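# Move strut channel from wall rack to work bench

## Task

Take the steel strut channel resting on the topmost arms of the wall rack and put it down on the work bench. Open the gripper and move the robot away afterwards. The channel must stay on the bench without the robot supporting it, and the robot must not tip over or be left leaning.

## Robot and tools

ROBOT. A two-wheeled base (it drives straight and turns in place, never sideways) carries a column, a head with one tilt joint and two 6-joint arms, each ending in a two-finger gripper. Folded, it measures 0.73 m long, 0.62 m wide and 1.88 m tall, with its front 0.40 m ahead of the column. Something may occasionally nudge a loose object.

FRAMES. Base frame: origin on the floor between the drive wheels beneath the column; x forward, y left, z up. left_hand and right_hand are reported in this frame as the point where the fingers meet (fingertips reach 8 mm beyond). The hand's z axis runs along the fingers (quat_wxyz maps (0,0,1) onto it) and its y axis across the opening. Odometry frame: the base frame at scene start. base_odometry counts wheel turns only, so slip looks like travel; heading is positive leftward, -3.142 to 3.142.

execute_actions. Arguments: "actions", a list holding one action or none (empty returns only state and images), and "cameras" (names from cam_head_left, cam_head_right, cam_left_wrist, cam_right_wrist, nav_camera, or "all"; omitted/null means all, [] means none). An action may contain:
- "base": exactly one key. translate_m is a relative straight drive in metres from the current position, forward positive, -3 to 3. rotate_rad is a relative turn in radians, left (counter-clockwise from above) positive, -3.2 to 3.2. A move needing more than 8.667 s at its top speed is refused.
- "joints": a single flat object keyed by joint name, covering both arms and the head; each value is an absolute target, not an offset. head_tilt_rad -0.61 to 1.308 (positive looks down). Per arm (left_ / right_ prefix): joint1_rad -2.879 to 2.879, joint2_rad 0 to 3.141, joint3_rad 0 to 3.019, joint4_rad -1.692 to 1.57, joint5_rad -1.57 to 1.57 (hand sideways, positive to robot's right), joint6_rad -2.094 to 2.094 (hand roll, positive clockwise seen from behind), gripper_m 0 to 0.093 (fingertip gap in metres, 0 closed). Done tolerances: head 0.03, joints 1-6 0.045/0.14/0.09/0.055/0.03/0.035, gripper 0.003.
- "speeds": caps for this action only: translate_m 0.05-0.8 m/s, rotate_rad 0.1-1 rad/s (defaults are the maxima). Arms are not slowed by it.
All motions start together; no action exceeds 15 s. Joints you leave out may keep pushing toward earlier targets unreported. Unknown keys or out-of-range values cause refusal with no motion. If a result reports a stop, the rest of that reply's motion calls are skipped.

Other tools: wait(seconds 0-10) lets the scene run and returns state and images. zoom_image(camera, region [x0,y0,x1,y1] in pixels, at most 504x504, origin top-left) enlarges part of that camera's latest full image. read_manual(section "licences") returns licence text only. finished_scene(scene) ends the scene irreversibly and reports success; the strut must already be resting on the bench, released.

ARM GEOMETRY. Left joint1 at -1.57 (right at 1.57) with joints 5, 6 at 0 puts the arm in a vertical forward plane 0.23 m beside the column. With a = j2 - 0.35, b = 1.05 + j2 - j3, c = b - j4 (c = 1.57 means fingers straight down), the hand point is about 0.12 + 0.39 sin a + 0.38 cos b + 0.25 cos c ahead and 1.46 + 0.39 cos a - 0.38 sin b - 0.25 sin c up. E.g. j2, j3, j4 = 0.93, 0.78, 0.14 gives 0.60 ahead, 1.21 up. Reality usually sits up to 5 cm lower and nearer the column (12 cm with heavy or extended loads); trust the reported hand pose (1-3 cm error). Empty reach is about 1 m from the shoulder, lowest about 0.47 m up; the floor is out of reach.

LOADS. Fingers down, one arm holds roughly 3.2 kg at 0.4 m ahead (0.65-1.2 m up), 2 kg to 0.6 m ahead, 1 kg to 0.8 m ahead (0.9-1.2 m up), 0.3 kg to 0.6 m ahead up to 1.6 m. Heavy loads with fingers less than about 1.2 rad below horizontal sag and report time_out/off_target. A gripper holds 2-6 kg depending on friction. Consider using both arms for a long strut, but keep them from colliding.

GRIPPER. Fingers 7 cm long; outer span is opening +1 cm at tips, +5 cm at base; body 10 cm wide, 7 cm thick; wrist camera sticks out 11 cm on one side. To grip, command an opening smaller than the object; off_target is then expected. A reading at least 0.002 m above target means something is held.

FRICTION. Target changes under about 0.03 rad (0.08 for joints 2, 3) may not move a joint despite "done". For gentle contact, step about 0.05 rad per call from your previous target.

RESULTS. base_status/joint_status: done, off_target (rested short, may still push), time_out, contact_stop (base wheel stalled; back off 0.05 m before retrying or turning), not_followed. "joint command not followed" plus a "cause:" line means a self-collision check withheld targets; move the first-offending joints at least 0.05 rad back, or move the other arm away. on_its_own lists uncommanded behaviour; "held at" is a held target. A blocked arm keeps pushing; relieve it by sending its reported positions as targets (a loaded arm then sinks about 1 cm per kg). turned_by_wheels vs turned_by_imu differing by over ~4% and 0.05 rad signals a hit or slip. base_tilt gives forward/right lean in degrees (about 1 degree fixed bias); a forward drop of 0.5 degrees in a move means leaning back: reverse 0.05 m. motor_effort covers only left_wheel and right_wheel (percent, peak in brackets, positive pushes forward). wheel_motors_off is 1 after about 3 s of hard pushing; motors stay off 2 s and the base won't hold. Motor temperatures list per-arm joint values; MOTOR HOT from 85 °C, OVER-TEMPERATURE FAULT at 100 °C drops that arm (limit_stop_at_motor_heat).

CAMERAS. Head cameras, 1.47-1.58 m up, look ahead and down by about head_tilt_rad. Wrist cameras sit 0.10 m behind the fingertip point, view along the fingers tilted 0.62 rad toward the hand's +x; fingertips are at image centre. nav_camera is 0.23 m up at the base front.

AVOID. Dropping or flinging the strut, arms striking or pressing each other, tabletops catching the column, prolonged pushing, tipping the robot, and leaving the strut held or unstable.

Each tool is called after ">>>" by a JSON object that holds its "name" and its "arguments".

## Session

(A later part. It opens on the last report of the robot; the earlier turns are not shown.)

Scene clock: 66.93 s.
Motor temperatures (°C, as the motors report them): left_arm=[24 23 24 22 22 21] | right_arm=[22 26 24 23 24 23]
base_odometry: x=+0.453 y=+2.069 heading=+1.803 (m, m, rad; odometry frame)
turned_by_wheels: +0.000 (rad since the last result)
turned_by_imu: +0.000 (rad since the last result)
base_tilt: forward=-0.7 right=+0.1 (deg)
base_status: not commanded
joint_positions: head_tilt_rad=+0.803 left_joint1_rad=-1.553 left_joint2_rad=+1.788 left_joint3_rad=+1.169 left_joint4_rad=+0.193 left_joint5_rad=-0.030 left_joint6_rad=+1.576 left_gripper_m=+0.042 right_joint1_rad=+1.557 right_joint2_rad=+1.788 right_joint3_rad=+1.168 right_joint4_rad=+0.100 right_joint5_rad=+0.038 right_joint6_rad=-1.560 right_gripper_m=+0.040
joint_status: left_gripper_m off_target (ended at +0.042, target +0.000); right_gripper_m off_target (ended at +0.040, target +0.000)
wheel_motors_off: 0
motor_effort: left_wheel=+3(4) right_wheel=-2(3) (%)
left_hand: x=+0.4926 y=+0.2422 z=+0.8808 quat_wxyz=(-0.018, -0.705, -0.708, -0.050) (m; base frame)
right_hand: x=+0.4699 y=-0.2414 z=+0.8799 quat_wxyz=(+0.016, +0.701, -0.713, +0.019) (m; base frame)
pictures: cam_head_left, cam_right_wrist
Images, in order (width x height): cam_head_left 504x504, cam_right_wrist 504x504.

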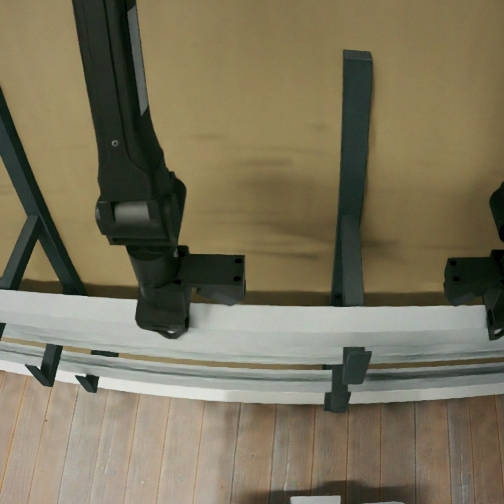

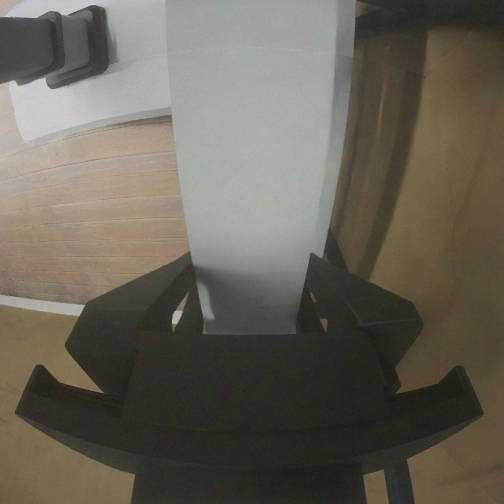

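>>> {"name": "execute_actions", "arguments": {"actions": [{"joints":{"left_joint2_rad":1.55,"left_joint3_rad":1.1,"left_joint4_rad":0.12,"right_joint2_rad":1.55,"right_joint3_rad":1.1,"right_joint4_rad":0.03}}], "cameras": []}}

>>> {"name": "execute_actions", "arguments": {"actions": [{"joints":{"left_joint2_rad":1.2,"left_joint3_rad":0.9,"left_joint4_rad":-0.08,"right_joint2_rad":1.2,"right_joint3_rad":0.9,"right_joint4_rad":-0.17}}]}}

Scene clock: 74.37 s.
Motor temperatures (°C, as the motors report them): left_arm=[24 23 24 22 22 21] | right_arm=[22 26 24 23 24 23]
base_odometry: x=+0.453 y=+2.069 heading=+1.803 (m, m, rad; odometry frame)
turned_by_wheels: +0.000 (rad since the last result)
turned_by_imu: -0.002 (rad since the last result)
base_tilt: forward=-0.5 right=+0.3 (deg)
base_status: not commanded
joint_positions: head_tilt_rad=+0.803 left_joint1_rad=-1.553 left_joint2_rad=+1.698 left_joint3_rad=+1.118 left_joint4_rad=+0.118 left_joint5_rad=-0.020 left_joint6_rad=+1.551 left_gripper_m=+0.040 right_joint1_rad=+1.556 right_joint2_rad=+1.624 right_joint3_rad=+1.099 right_joint4_rad=+0.029 right_joint5_rad=+0.047 right_joint6_rad=-1.616 right_gripper_m=+0.040
joint_status: left_joint2_rad time_out (moved -0.091 of -0.238); the others done
wheel_motors_off: 0
on_its_own: left_joint2_rad reads +1.698 and still pushes toward +1.550 since a time_out
motor_effort: left_wheel=+3(3) right_wheel=-2(4) (%)
left_hand: x=+0.4928 y=+0.2400 z=+0.9131 quat_wxyz=(-0.010, -0.696, -0.717, -0.034) (m; base frame)
right_hand: x=+0.4984 y=-0.2434 z=+0.9397 quat_wxyz=(+0.012, +0.720, -0.694, +0.031) (m; base frame)
pictures: none
No camera images: the call's "cameras" was empty. Leave "cameras" out to get every camera's image.

not run: a stop came earlier in this reply.

>>> {"name": "execute_actions", "arguments": {"actions": [{"joints":{"left_joint2_rad":1.3,"left_joint3_rad":0.97,"left_joint4_rad":0.03,"right_joint2_rad":1.37,"right_joint3_rad":0.95,"right_joint4_rad":-0.06}}]}}

Scene clock: 79.07 s.
Motor temperatures (°C, as the motors report them): left_arm=[24 24 24 22 22 21] | right_arm=[22 27 24 23 24 23]
base_odometry: x=+0.453 y=+2.069 heading=+1.803 (m, m, rad; odometry frame)
turned_by_wheels: +0.000 (rad since the last result)
turned_by_imu: -0.001 (rad since the last result)
base_tilt: forward=-0.5 right=+0.3 (deg)
base_status: not commanded
joint_positions: head_tilt_rad=+0.803 left_joint1_rad=-1.550 left_joint2_rad=+1.452 left_joint3_rad=+0.966 left_joint4_rad=+0.018 left_joint5_rad=-0.035 left_joint6_rad=+1.582 left_gripper_m=+0.040 right_joint1_rad=+1.553 right_joint2_rad=+1.424 right_joint3_rad=+0.954 right_joint4_rad=-0.048 right_joint5_rad=+0.028 right_joint6_rad=-1.588 right_gripper_m=+0.040
joint_status: left_joint2_rad time_out (moved -0.245 of -0.398); the others done
wheel_motors_off: 0
on_its_own: left_joint2_rad reads +1.452 and still pushes toward +1.300 since a time_out
motor_effort: left_wheel=+4(6) right_wheel=-2(3) (%)
left_hand: x=+0.4955 y=+0.2429 z=+1.0017 quat_wxyz=(+0.000, -0.707, -0.707, -0.038) (m; base frame)
right_hand: x=+0.4843 y=-0.2407 z=+1.0113 quat_wxyz=(+0.014, +0.710, -0.704, +0.017) (m; base frame)
pictures: cam_head_left, cam_head_right, cam_left_wrist, cam_right_wrist, nav_camera
Images, in order (width x height): cam_head_left 504x504, cam_head_right 504x504, cam_left_wrist 504x504, cam_right_wrist 504x504, nav_camera 504x504.

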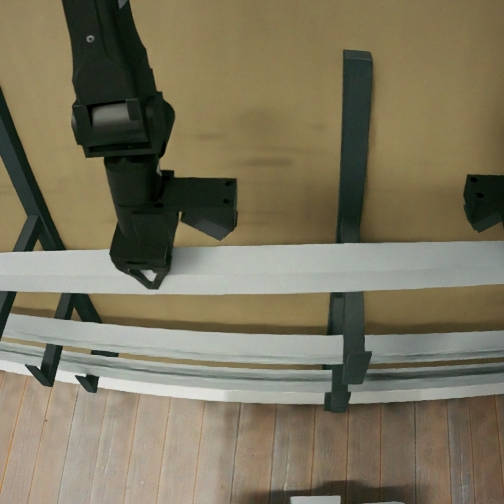

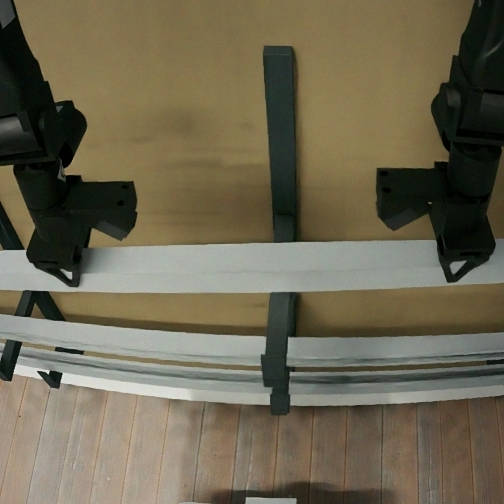

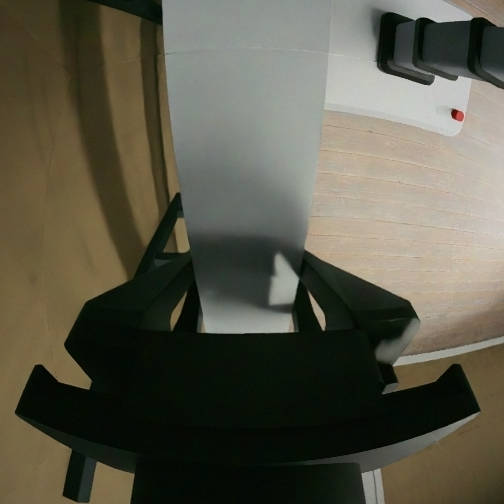

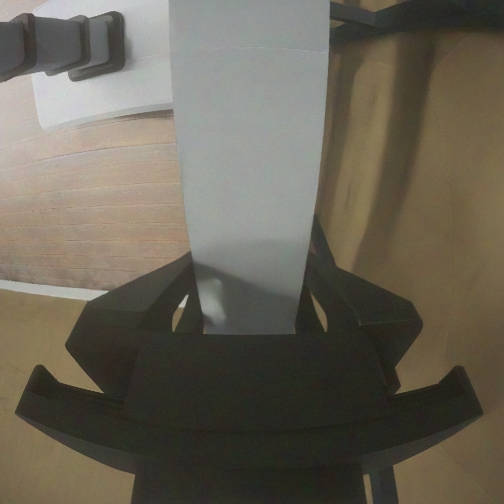

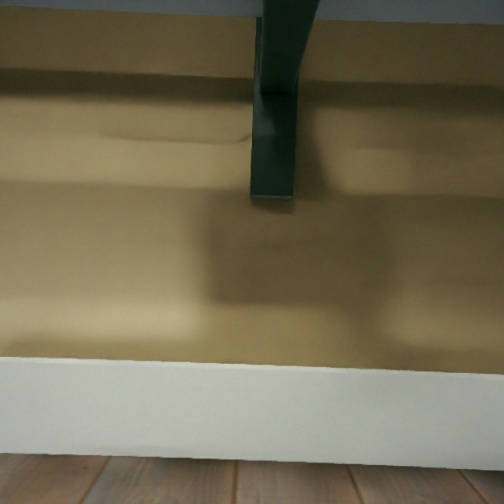

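>>> {"name": "execute_actions", "arguments": {"actions": [{"base":{"translate_m":-0.9},"speeds":{"translate_m":0.5},"joints":{"head_tilt_rad":0.5,"right_joint2_rad":1.0,"right_joint3_rad":0.8,"right_joint4_rad":-0.28,"left_joint2_rad":0.88,"left_joint3_rad":0.82,"left_joint4_rad":-0.19}}], "cameras": ["cam_head_left"]}}

>>> {"name": "execute_actions", "arguments": {"actions": [{"base":{"rotate_rad":2.94},"speeds":{"rotate_rad":0.6}}], "cameras": []}}

>>> {"name": "execute_actions", "arguments": {"actions": [{"base":{"translate_m":1.2},"speeds":{"translate_m":0.5}}], "cameras": []}}

>>> {"name": "execute_actions", "arguments": {"actions": [{"base":{"rotate_rad":0.22},"speeds":{"rotate_rad":0.5}}]}}

Scene clock: 89.17 s.
Motor temperatures (°C, as the motors report them): left_arm=[24 25 24 22 22 21] | right_arm=[22 27 24 23 24 23]
base_odometry: x=+0.660 y=+1.193 heading=+1.804 (m, m, rad; odometry frame)
turned_by_wheels: +0.001 (rad since the last result)
turned_by_imu: -0.002 (rad since the last result)
base_tilt: forward=-0.6 right=+0.2 (deg)
base_status: done
joint_positions: head_tilt_rad=+0.518 left_joint1_rad=-1.547 left_joint2_rad=+1.027 left_joint3_rad=+0.770 left_joint4_rad=-0.209 left_joint5_rad=-0.038 left_joint6_rad=+1.583 left_gripper_m=+0.040 right_joint1_rad=+1.550 right_joint2_rad=+1.039 right_joint3_rad=+0.781 right_joint4_rad=-0.267 right_joint5_rad=+0.032 right_joint6_rad=-1.590 right_gripper_m=+0.040
joint_status: left_joint2_rad off_target (ended at +1.027, target +0.880); the others done
wheel_motors_off: 0
motor_effort: left_wheel=+0(84) right_wheel=-1(80) (%)
left_hand: x=+0.4804 y=+0.2423 z=+1.1415 quat_wxyz=(+0.001, -0.707, -0.706, -0.041) (m; base frame)
right_hand: x=+0.4696 y=-0.2409 z=+1.1380 quat_wxyz=(+0.018, +0.710, -0.704, +0.017) (m; base frame)
pictures: cam_head_left
Images, in order (width x height): cam_head_left 504x504.

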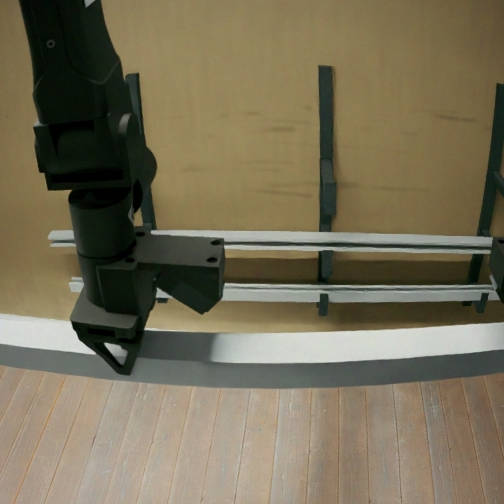

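Scene clock: 95.20 s.
Motor temperatures (°C, as the motors report them): left_arm=[24 25 24 22 22 21] | right_arm=[22 27 24 23 24 23]
base_odometry: x=+0.660 y=+1.193 heading=-1.540 (m, m, rad; odometry frame)
turned_by_wheels: +2.939 (rad since the last result)
turned_by_imu: +2.916 (rad since the last result)
base_tilt: forward=-0.8 right=+0.2 (deg)
base_status: done
joint_positions: head_tilt_rad=+0.518 left_joint1_rad=-1.543 left_joint2_rad=+1.027 left_joint3_rad=+0.774 left_joint4_rad=-0.209 left_joint5_rad=-0.034 left_joint6_rad=+1.582 left_gripper_m=+0.040 right_joint1_rad=+1.552 right_joint2_rad=+1.039 right_joint3_rad=+0.788 right_joint4_rad=-0.267 right_joint5_rad=+0.034 right_joint6_rad=-1.592 right_gripper_m=+0.040
joint_status: not commanded
wheel_motors_off: 0
motor_effort: left_wheel=-4(62) right_wheel=+6(74) (%)
left_hand: x=+0.4832 y=+0.2433 z=+1.1421 quat_wxyz=(-0.001, -0.705, -0.707, -0.042) (m; base frame)
right_hand: x=+0.4741 y=-0.2399 z=+1.1387 quat_wxyz=(+0.016, +0.711, -0.703, +0.020) (m; base frame)
pictures: none
No camera images: the call's "cameras" was empty. Leave "cameras" out to get every camera's image.

Scene clock: 98.90 s.
Motor temperatures (°C, as the motors report them): left_arm=[24 25 24 22 22 21] | right_arm=[22 27 24 23 24 23]
base_odometry: x=+0.698 y=-0.007 heading=-1.539 (m, m, rad; odometry frame)
turned_by_wheels: +0.001 (rad since the last result)
turned_by_imu: +0.002 (rad since the last result)
base_tilt: forward=-0.6 right=+0.4 (deg)
base_status: done
joint_positions: head_tilt_rad=+0.518 left_joint1_rad=-1.543 left_joint2_rad=+1.028 left_joint3_rad=+0.778 left_joint4_rad=-0.207 left_joint5_rad=-0.034 left_joint6_rad=+1.584 left_gripper_m=+0.040 right_joint1_rad=+1.552 right_joint2_rad=+1.041 right_joint3_rad=+0.791 right_joint4_rad=-0.267 right_joint5_rad=+0.034 right_joint6_rad=-1.590 right_gripper_m=+0.040
joint_status: not commanded
wheel_motors_off: 0
motor_effort: left_wheel=+2(70) right_wheel=-1(69) (%)
left_hand: x=+0.4855 y=+0.2433 z=+1.1421 quat_wxyz=(-0.003, -0.706, -0.707, -0.044) (m; base frame)
right_hand: x=+0.4749 y=-0.2399 z=+1.1383 quat_wxyz=(+0.015, +0.711, -0.703, +0.020) (m; base frame)
pictures: none
No camera images: the call's "cameras" was empty. Leave "cameras" out to get every camera's image.

Scene clock: 100.37 s.
Motor temperatures (°C, as the motors report them): left_arm=[24 25 24 22 22 21] | right_arm=[22 27 24 23 24 23]
base_odometry: x=+0.698 y=-0.007 heading=-1.321 (m, m, rad; odometry frame)
turned_by_wheels: +0.218 (rad since the last result)
turned_by_imu: +0.211 (rad since the last result)
base_tilt: forward=-0.6 right=+0.3 (deg)
base_status: done
joint_positions: head_tilt_rad=+0.518 left_joint1_rad=-1.543 left_joint2_rad=+1.028 left_joint3_rad=+0.775 left_joint4_rad=-0.208 left_joint5_rad=-0.033 left_joint6_rad=+1.582 left_gripper_m=+0.040 right_joint1_rad=+1.554 right_joint2_rad=+1.041 right_joint3_rad=+0.790 right_joint4_rad=-0.267 right_joint5_rad=+0.035 right_joint6_rad=-1.592 right_gripper_m=+0.040
joint_status: not commanded
wheel_motors_off: 0
motor_effort: left_wheel=-1(71) right_wheel=+0(66) (%)
left_hand: x=+0.4837 y=+0.2436 z=+1.1418 quat_wxyz=(-0.001, -0.705, -0.708, -0.043) (m; base frame)
right_hand: x=+0.4746 y=-0.2395 z=+1.1383 quat_wxyz=(+0.016, +0.711, -0.702, +0.019) (m; base frame)
pictures: cam_head_left, cam_head_right, cam_left_wrist, cam_right_wrist, nav_camera
Images, in order (width x height): cam_head_left 504x504, cam_head_right 504x504, cam_left_wrist 504x504, cam_right_wrist 504x504, nav_camera 504x504.

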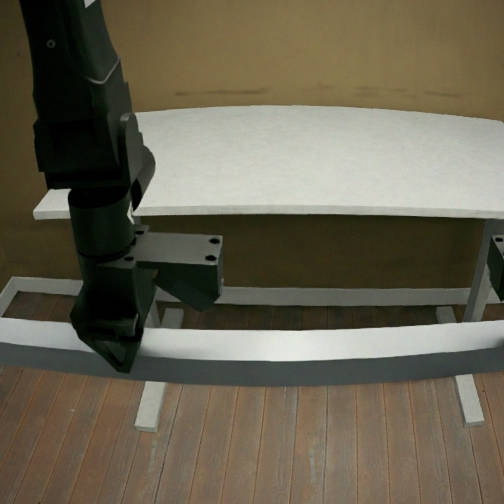

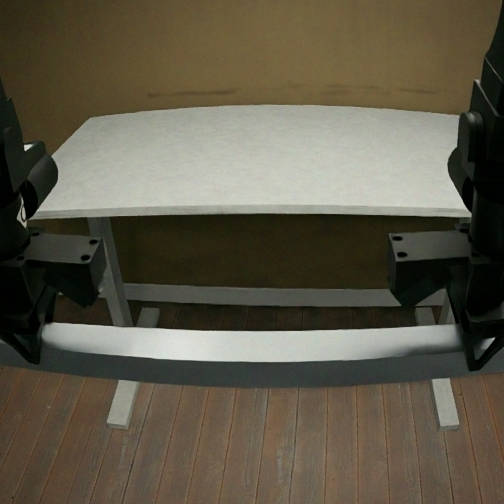

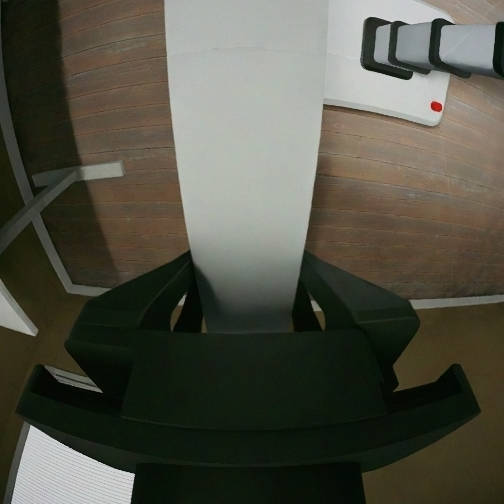

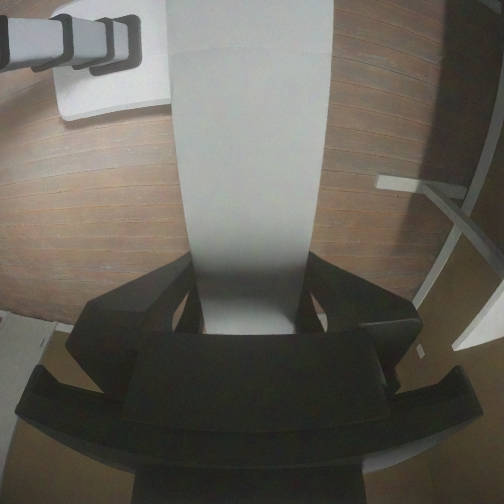

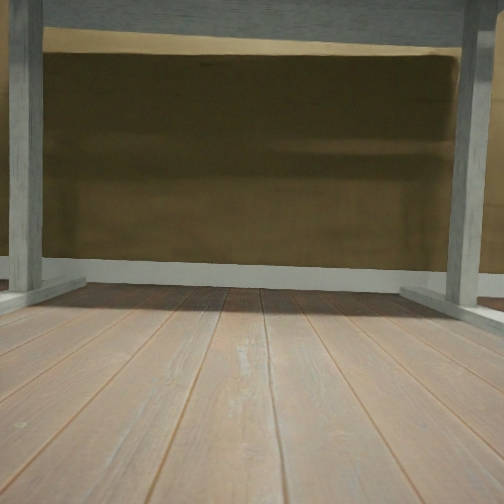

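>>> {"name": "execute_actions", "arguments": {"actions": [{"base":{"translate_m":0.82},"speeds":{"translate_m":0.5},"joints":{"head_tilt_rad":0.9}}], "cameras": []}}

>>> {"name": "execute_actions", "arguments": {"actions": [{"joints":{"left_joint2_rad":1.24,"left_joint3_rad":0.93,"left_joint4_rad":0.0,"right_joint2_rad":1.32,"right_joint3_rad":0.92,"right_joint4_rad":-0.08}}], "cameras": ["cam_head_left","cam_head_right","cam_left_wrist"]}}

Scene clock: 106.53 s.
Motor temperatures (°C, as the motors report them): left_arm=[24 25 25 22 22 21] | right_arm=[22 27 24 23 24 23]
base_odometry: x=+0.901 y=-0.802 heading=-1.319 (m, m, rad; odometry frame)
turned_by_wheels: +0.001 (rad since the last result)
turned_by_imu: +0.001 (rad since the last result)
base_tilt: forward=-0.7 right=+0.2 (deg)
base_status: done
joint_positions: head_tilt_rad=+0.901 left_joint1_rad=-1.543 left_joint2_rad=+1.029 left_joint3_rad=+0.776 left_joint4_rad=-0.207 left_joint5_rad=-0.033 left_joint6_rad=+1.584 left_gripper_m=+0.040 right_joint1_rad=+1.554 right_joint2_rad=+1.043 right_joint3_rad=+0.790 right_joint4_rad=-0.267 right_joint5_rad=+0.035 right_joint6_rad=-1.590 right_gripper_m=+0.040
joint_status: all done
wheel_motors_off: 0
motor_effort: left_wheel=+1(70) right_wheel=-2(54) (%)
left_hand: x=+0.4843 y=+0.2436 z=+1.1417 quat_wxyz=(-0.002, -0.706, -0.707, -0.043) (m; base frame)
right_hand: x=+0.4739 y=-0.2395 z=+1.1377 quat_wxyz=(+0.016, +0.711, -0.703, +0.019) (m; base frame)
pictures: none
No camera images: the call's "cameras" was empty. Leave "cameras" out to get every camera's image.

Scene clock: 108.87 s.
Motor temperatures (°C, as the motors report them): left_arm=[24 25 25 22 22 21] | right_arm=[22 27 24 23 24 23]
base_odometry: x=+0.901 y=-0.802 heading=-1.319 (m, m, rad; odometry frame)
turned_by_wheels: +0.000 (rad since the last result)
turned_by_imu: -0.001 (rad since the last result)
base_tilt: forward=-0.8 right=+0.3 (deg)
base_status: not commanded
joint_positions: head_tilt_rad=+0.901 left_joint1_rad=-1.548 left_joint2_rad=+1.405 left_joint3_rad=+0.928 left_joint4_rad=-0.012 left_joint5_rad=-0.023 left_joint6_rad=+1.583 left_gripper_m=+0.040 right_joint1_rad=+1.555 right_joint2_rad=+1.384 right_joint3_rad=+0.922 right_joint4_rad=-0.079 right_joint5_rad=+0.045 right_joint6_rad=-1.585 right_gripper_m=+0.040
joint_status: left_joint2_rad time_out (moved +0.376 of +0.211); the others done
wheel_motors_off: 0
on_its_own: left_joint2_rad reads +1.405 and still pushes toward +1.240 since a time_out
motor_effort: left_wheel=+3(5) right_wheel=-3(7) (%)
left_hand: x=+0.4855 y=+0.2416 z=+1.0176 quat_wxyz=(+0.003, -0.707, -0.706, -0.027) (m; base frame)
right_hand: x=+0.4743 y=-0.2421 z=+1.0250 quat_wxyz=(+0.027, +0.709, -0.704, +0.014) (m; base frame)
pictures: cam_head_left, cam_head_right, cam_left_wrist
Images, in order (width x height): cam_head_left 504x504, cam_head_right 504x504, cam_left_wrist 504x504.

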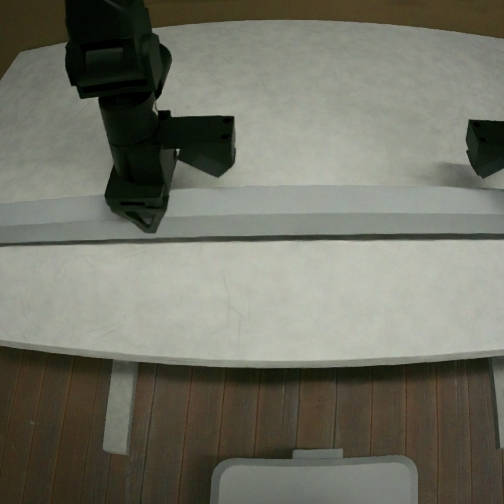

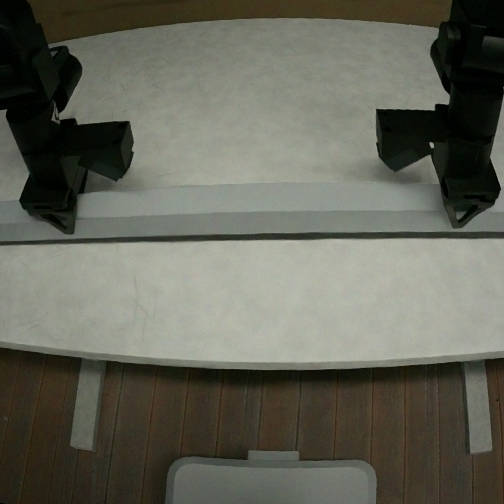

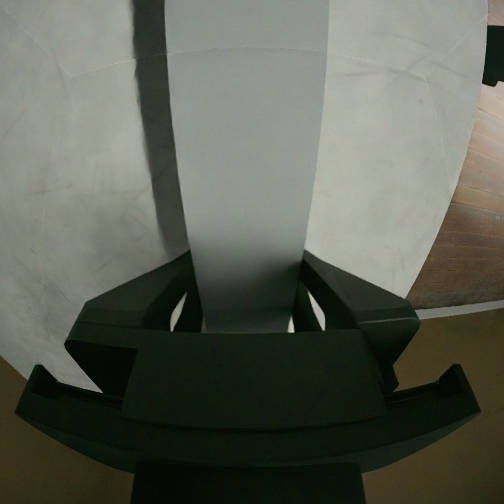

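Close to the top.

>>> {"name": "execute_actions", "arguments": {"actions": [{"joints":{"left_joint2_rad":1.31,"left_joint3_rad":0.98,"right_joint2_rad":1.41,"right_joint3_rad":0.98}}], "cameras": []}}

>>> {"name": "execute_actions", "arguments": {"actions": [{"joints":{"left_joint2_rad":1.39,"right_joint2_rad":1.45}}], "cameras": ["cam_head_left"]}}

Scene clock: 113.37 s.
Motor temperatures (°C, as the motors report them): left_arm=[24 26 24 22 22 21] | right_arm=[22 27 24 23 24 23]
base_odometry: x=+0.901 y=-0.802 heading=-1.319 (m, m, rad; odometry frame)
turned_by_wheels: +0.000 (rad since the last result)
turned_by_imu: -0.001 (rad since the last result)
base_tilt: forward=-0.7 right=+0.2 (deg)
base_status: not commanded
joint_positions: head_tilt_rad=+0.901 left_joint1_rad=-1.548 left_joint2_rad=+1.448 left_joint3_rad=+0.978 left_joint4_rad=-0.012 left_joint5_rad=-0.031 left_joint6_rad=+1.585 left_gripper_m=+0.040 right_joint1_rad=+1.555 right_joint2_rad=+1.453 right_joint3_rad=+0.986 right_joint4_rad=-0.072 right_joint5_rad=+0.034 right_joint6_rad=-1.586 right_gripper_m=+0.040
joint_status: all done
wheel_motors_off: 0
motor_effort: left_wheel=+4(6) right_wheel=-4(5) (%)
left_hand: x=+0.4971 y=+0.2434 z=+1.0032 quat_wxyz=(+0.004, -0.708, -0.706, -0.032) (m; base frame)
right_hand: x=+0.4854 y=-0.2406 z=+1.0013 quat_wxyz=(+0.022, +0.710, -0.704, +0.011) (m; base frame)
pictures: none
No camera images: the call's "cameras" was empty. Leave "cameras" out to get every camera's image.

Scene clock: 114.27 s.
Motor temperatures (°C, as the motors report them): left_arm=[24 26 24 22 22 21] | right_arm=[22 27 24 23 24 23]
base_odometry: x=+0.901 y=-0.802 heading=-1.319 (m, m, rad; odometry frame)
turned_by_wheels: +0.000 (rad since the last result)
turned_by_imu: +0.000 (rad since the last result)
base_tilt: forward=-0.7 right=+0.3 (deg)
base_status: not commanded
joint_positions: head_tilt_rad=+0.901 left_joint1_rad=-1.548 left_joint2_rad=+1.503 left_joint3_rad=+0.978 left_joint4_rad=-0.009 left_joint5_rad=-0.031 left_joint6_rad=+1.587 left_gripper_m=+0.040 right_joint1_rad=+1.555 right_joint2_rad=+1.507 right_joint3_rad=+0.988 right_joint4_rad=-0.070 right_joint5_rad=+0.033 right_joint6_rad=-1.585 right_gripper_m=+0.040
joint_status: all done
wheel_motors_off: 0
motor_effort: left_wheel=+2(4) right_wheel=-3(4) (%)
left_hand: x=+0.4733 y=+0.2435 z=+0.9835 quat_wxyz=(+0.021, -0.708, -0.705, -0.014) (m; base frame)
right_hand: x=+0.4621 y=-0.2405 z=+0.9825 quat_wxyz=(+0.040, +0.709, -0.704, -0.007) (m; base frame)
pictures: cam_head_left
Images, in order (width x height): cam_head_left 504x504.

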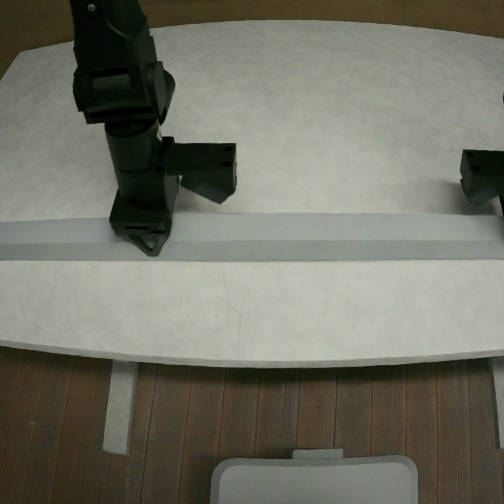

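>>> {"name": "execute_actions", "arguments": {"actions": [{"base":{"translate_m":0.07},"joints":{"left_joint4_rad":0.09,"right_joint4_rad":0.02}}], "cameras": []}}

>>> {"name": "execute_actions", "arguments": {"actions": [{"joints":{"left_joint2_rad":1.45,"left_joint3_rad":1.02,"right_joint2_rad":1.51,"right_joint3_rad":1.02}}], "cameras": []}}

>>> {"name": "execute_actions", "arguments": {"actions": [{"joints":{"left_joint2_rad":1.51,"left_joint3_rad":1.06,"right_joint2_rad":1.57,"right_joint3_rad":1.06}}], "cameras": ["cam_head_left"]}}

Scene clock: 120.97 s.
Motor temperatures (°C, as the motors report them): left_arm=[24 26 24 22 22 21] | right_arm=[22 27 24 23 24 23]
base_odometry: x=+0.919 y=-0.869 heading=-1.318 (m, m, rad; odometry frame)
turned_by_wheels: +0.001 (rad since the last result)
turned_by_imu: +0.000 (rad since the last result)
base_tilt: forward=-0.6 right=+0.2 (deg)
base_status: done
joint_positions: head_tilt_rad=+0.902 left_joint1_rad=-1.548 left_joint2_rad=+1.506 left_joint3_rad=+0.981 left_joint4_rad=+0.080 left_joint5_rad=-0.032 left_joint6_rad=+1.590 left_gripper_m=+0.040 right_joint1_rad=+1.555 right_joint2_rad=+1.513 right_joint3_rad=+0.985 right_joint4_rad=+0.027 right_joint5_rad=+0.030 right_joint6_rad=-1.580 right_gripper_m=+0.040
joint_status: all done
wheel_motors_off: 0
motor_effort: left_wheel=+1(40) right_wheel=-2(46) (%)
left_hand: x=+0.4952 y=+0.2439 z=+0.9832 quat_wxyz=(-0.009, -0.709, -0.704, -0.046) (m; base frame)
right_hand: x=+0.4812 y=-0.2402 z=+0.9800 quat_wxyz=(+0.008, +0.707, -0.707, +0.023) (m; base frame)
pictures: none
No camera images: the call's "cameras" was empty. Leave "cameras" out to get every camera's image.

Scene clock: 121.53 s.
Motor temperatures (°C, as the motors report them): left_arm=[24 26 24 22 22 21] | right_arm=[22 27 24 23 24 23]
base_odometry: x=+0.919 y=-0.869 heading=-1.318 (m, m, rad; odometry frame)
turned_by_wheels: +0.000 (rad since the last result)
turned_by_imu: +0.000 (rad since the last result)
base_tilt: forward=-0.8 right=+0.3 (deg)
base_status: not commanded
joint_positions: head_tilt_rad=+0.902 left_joint1_rad=-1.548 left_joint2_rad=+1.512 left_joint3_rad=+0.991 left_joint4_rad=+0.073 left_joint5_rad=-0.033 left_joint6_rad=+1.590 left_gripper_m=+0.040 right_joint1_rad=+1.555 right_joint2_rad=+1.522 right_joint3_rad=+0.998 right_joint4_rad=+0.023 right_joint5_rad=+0.030 right_joint6_rad=-1.580 right_gripper_m=+0.040
joint_status: all done
wheel_motors_off: 0
motor_effort: left_wheel=+4(4) right_wheel=-2(3) (%)
left_hand: x=+0.4972 y=+0.2441 z=+0.9811 quat_wxyz=(-0.008, -0.709, -0.704, -0.045) (m; base frame)
right_hand: x=+0.4845 y=-0.2403 z=+0.9766 quat_wxyz=(+0.007, +0.707, -0.706, +0.023) (m; base frame)
pictures: none
No camera images: the call's "cameras" was empty. Leave "cameras" out to get every camera's image.

Scene clock: 122.10 s.
Motor temperatures (°C, as the motors report them): left_arm=[24 26 24 22 22 21] | right_arm=[22 27 24 23 24 23]
base_odometry: x=+0.919 y=-0.869 heading=-1.318 (m, m, rad; odometry frame)
turned_by_wheels: +0.000 (rad since the last result)
turned_by_imu: +0.000 (rad since the last result)
base_tilt: forward=-0.8 right=+0.2 (deg)
base_status: not commanded
joint_positions: head_tilt_rad=+0.902 left_joint1_rad=-1.548 left_joint2_rad=+1.514 left_joint3_rad=+1.000 left_joint4_rad=+0.057 left_joint5_rad=-0.033 left_joint6_rad=+1.590 left_gripper_m=+0.040 right_joint1_rad=+1.555 right_joint2_rad=+1.524 right_joint3_rad=+1.007 right_joint4_rad=+0.008 right_joint5_rad=+0.030 right_joint6_rad=-1.580 right_gripper_m=+0.040
joint_status: all done
wheel_motors_off: 0
motor_effort: left_wheel=+3(4) right_wheel=-2(3) (%)
left_hand: x=+0.4977 y=+0.2441 z=+0.9802 quat_wxyz=(-0.005, -0.709, -0.704, -0.042) (m; base frame)
right_hand: x=+0.4850 y=-0.2403 z=+0.9759 quat_wxyz=(+0.011, +0.707, -0.706, +0.020) (m; base frame)
pictures: cam_head_left
Images, in order (width x height): cam_head_left 504x504.

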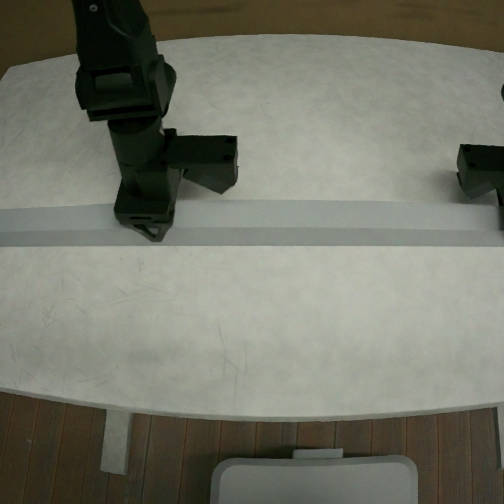

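>>> {"name": "execute_actions", "arguments": {"actions": [{"joints":{"left_joint2_rad":1.48,"left_joint3_rad":0.97,"right_joint2_rad":1.48,"right_joint3_rad":0.97,"left_gripper_m":0.093,"right_gripper_m":0.093}}], "cameras": []}}

>>> {"name": "execute_actions", "arguments": {"actions": [{"joints":{"left_joint2_rad":1.4,"left_joint3_rad":0.92,"right_joint2_rad":1.4,"right_joint3_rad":0.92}}], "cameras": []}}

>>> {"name": "execute_actions", "arguments": {"actions": [{"joints":{"left_joint2_rad":1.2,"left_joint3_rad":0.84,"right_joint2_rad":1.2,"right_joint3_rad":0.84}}], "cameras": []}}

>>> {"name": "execute_actions", "arguments": {"actions": [{"base":{"translate_m":-0.8},"joints":{"head_tilt_rad":0.4}}], "cameras": ["cam_head_left","cam_head_right"]}}

Scene clock: 129.73 s.
Motor temperatures (°C, as the motors report them): left_arm=[24 25 24 22 22 21] | right_arm=[22 27 24 23 24 23]
base_odometry: x=+0.919 y=-0.869 heading=-1.318 (m, m, rad; odometry frame)
turned_by_wheels: +0.000 (rad since the last result)
turned_by_imu: -0.001 (rad since the last result)
base_tilt: forward=-0.7 right=+0.2 (deg)
base_status: not commanded
joint_positions: head_tilt_rad=+0.902 left_joint1_rad=-1.548 left_joint2_rad=+1.497 left_joint3_rad=+0.972 left_joint4_rad=+0.077 left_joint5_rad=-0.033 left_joint6_rad=+1.581 left_gripper_m=+0.093 right_joint1_rad=+1.555 right_joint2_rad=+1.494 right_joint3_rad=+0.971 right_joint4_rad=+0.009 right_joint5_rad=+0.033 right_joint6_rad=-1.580 right_gripper_m=+0.093
joint_status: all done
wheel_motors_off: 0
motor_effort: left_wheel=+3(4) right_wheel=-4(3) (%)
left_hand: x=+0.4929 y=+0.2439 z=+0.9862 quat_wxyz=(-0.008, -0.706, -0.707, -0.045) (m; base frame)
right_hand: x=+0.4772 y=-0.2407 z=+0.9864 quat_wxyz=(+0.013, +0.707, -0.706, +0.020) (m; base frame)
pictures: none
No camera images: the call's "cameras" was empty. Leave "cameras" out to get every camera's image.

Scene clock: 130.53 s.
Motor temperatures (°C, as the motors report them): left_arm=[24 25 24 22 22 21] | right_arm=[22 27 24 23 24 23]
base_odometry: x=+0.919 y=-0.869 heading=-1.318 (m, m, rad; odometry frame)
turned_by_wheels: +0.000 (rad since the last result)
turned_by_imu: +0.000 (rad since the last result)
base_tilt: forward=-0.7 right=+0.3 (deg)
base_status: not commanded
joint_positions: head_tilt_rad=+0.902 left_joint1_rad=-1.548 left_joint2_rad=+1.401 left_joint3_rad=+0.920 left_joint4_rad=+0.081 left_joint5_rad=-0.033 left_joint6_rad=+1.580 left_gripper_m=+0.093 right_joint1_rad=+1.555 right_joint2_rad=+1.404 right_joint3_rad=+0.920 right_joint4_rad=+0.009 right_joint5_rad=+0.033 right_joint6_rad=-1.580 right_gripper_m=+0.093
joint_status: all done
wheel_motors_off: 0
motor_effort: left_wheel=+3(4) right_wheel=-3(4) (%)
left_hand: x=+0.5050 y=+0.2434 z=+1.0206 quat_wxyz=(-0.025, -0.705, -0.706, -0.062) (m; base frame)
right_hand: x=+0.4864 y=-0.2403 z=+1.0182 quat_wxyz=(-0.001, +0.707, -0.706, +0.034) (m; base frame)
pictures: none
No camera images: the call's "cameras" was empty. Leave "cameras" out to get every camera's image.

Scene clock: 131.53 s.
Motor temperatures (°C, as the motors report them): left_arm=[24 25 24 22 22 21] | right_arm=[22 27 24 23 24 23]
base_odometry: x=+0.919 y=-0.869 heading=-1.318 (m, m, rad; odometry frame)
turned_by_wheels: +0.000 (rad since the last result)
turned_by_imu: +0.000 (rad since the last result)
base_tilt: forward=-0.7 right=+0.5 (deg)
base_status: not commanded
joint_positions: head_tilt_rad=+0.902 left_joint1_rad=-1.548 left_joint2_rad=+1.184 left_joint3_rad=+0.843 left_joint4_rad=+0.084 left_joint5_rad=-0.033 left_joint6_rad=+1.580 left_gripper_m=+0.093 right_joint1_rad=+1.555 right_joint2_rad=+1.185 right_joint3_rad=+0.843 right_joint4_rad=+0.012 right_joint5_rad=+0.033 right_joint6_rad=-1.580 right_gripper_m=+0.093
joint_status: all done
wheel_motors_off: 0
motor_effort: left_wheel=+4(3) right_wheel=-2(4) (%)
left_hand: x=+0.5438 y=+0.2422 z=+1.1011 quat_wxyz=(-0.075, -0.699, -0.702, -0.113) (m; base frame)
right_hand: x=+0.5261 y=-0.2395 z=+1.0967 quat_wxyz=(-0.051, +0.703, -0.704, +0.085) (m; base frame)
pictures: none
No camera images: the call's "cameras" was empty. Leave "cameras" out to get every camera's image.

Scene clock: 134.37 s.
Motor temperatures (°C, as the motors report them): left_arm=[24 25 24 22 22 21] | right_arm=[22 27 24 23 24 23]
base_odometry: x=+0.719 y=-0.095 heading=-1.317 (m, m, rad; odometry frame)
turned_by_wheels: +0.001 (rad since the last result)
turned_by_imu: -0.001 (rad since the last result)
base_tilt: forward=-0.7 right=+0.1 (deg)
base_status: done
joint_positions: head_tilt_rad=+0.418 left_joint1_rad=-1.548 left_joint2_rad=+1.187 left_joint3_rad=+0.838 left_joint4_rad=+0.084 left_joint5_rad=-0.033 left_joint6_rad=+1.580 left_gripper_m=+0.093 right_joint1_rad=+1.555 right_joint2_rad=+1.187 right_joint3_rad=+0.838 right_joint4_rad=+0.012 right_joint5_rad=+0.034 right_joint6_rad=-1.580 right_gripper_m=+0.093
joint_status: all done
wheel_motors_off: 0
motor_effort: left_wheel=+0(71) right_wheel=+0(68) (%)
left_hand: x=+0.5393 y=+0.2422 z=+1.0990 quat_wxyz=(-0.072, -0.700, -0.702, -0.110) (m; base frame)
right_hand: x=+0.5221 y=-0.2397 z=+1.0950 quat_wxyz=(-0.048, +0.704, -0.704, +0.083) (m; base frame)
pictures: cam_head_left, cam_head_right
Images, in order (width x height): cam_head_left 504x504, cam_head_right 504x504.

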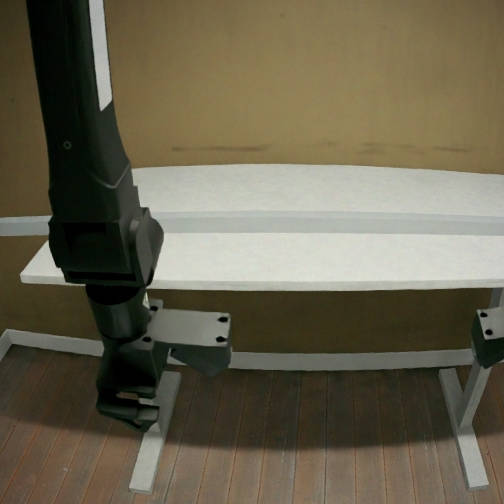

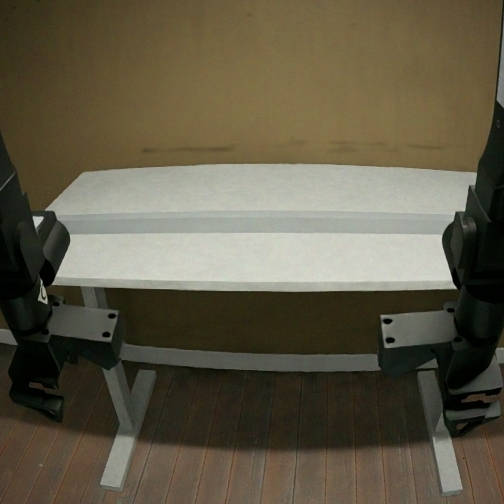

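>>> {"name": "finished_scene", "arguments": {"scene": 1}}

The scene is finished: the task was done.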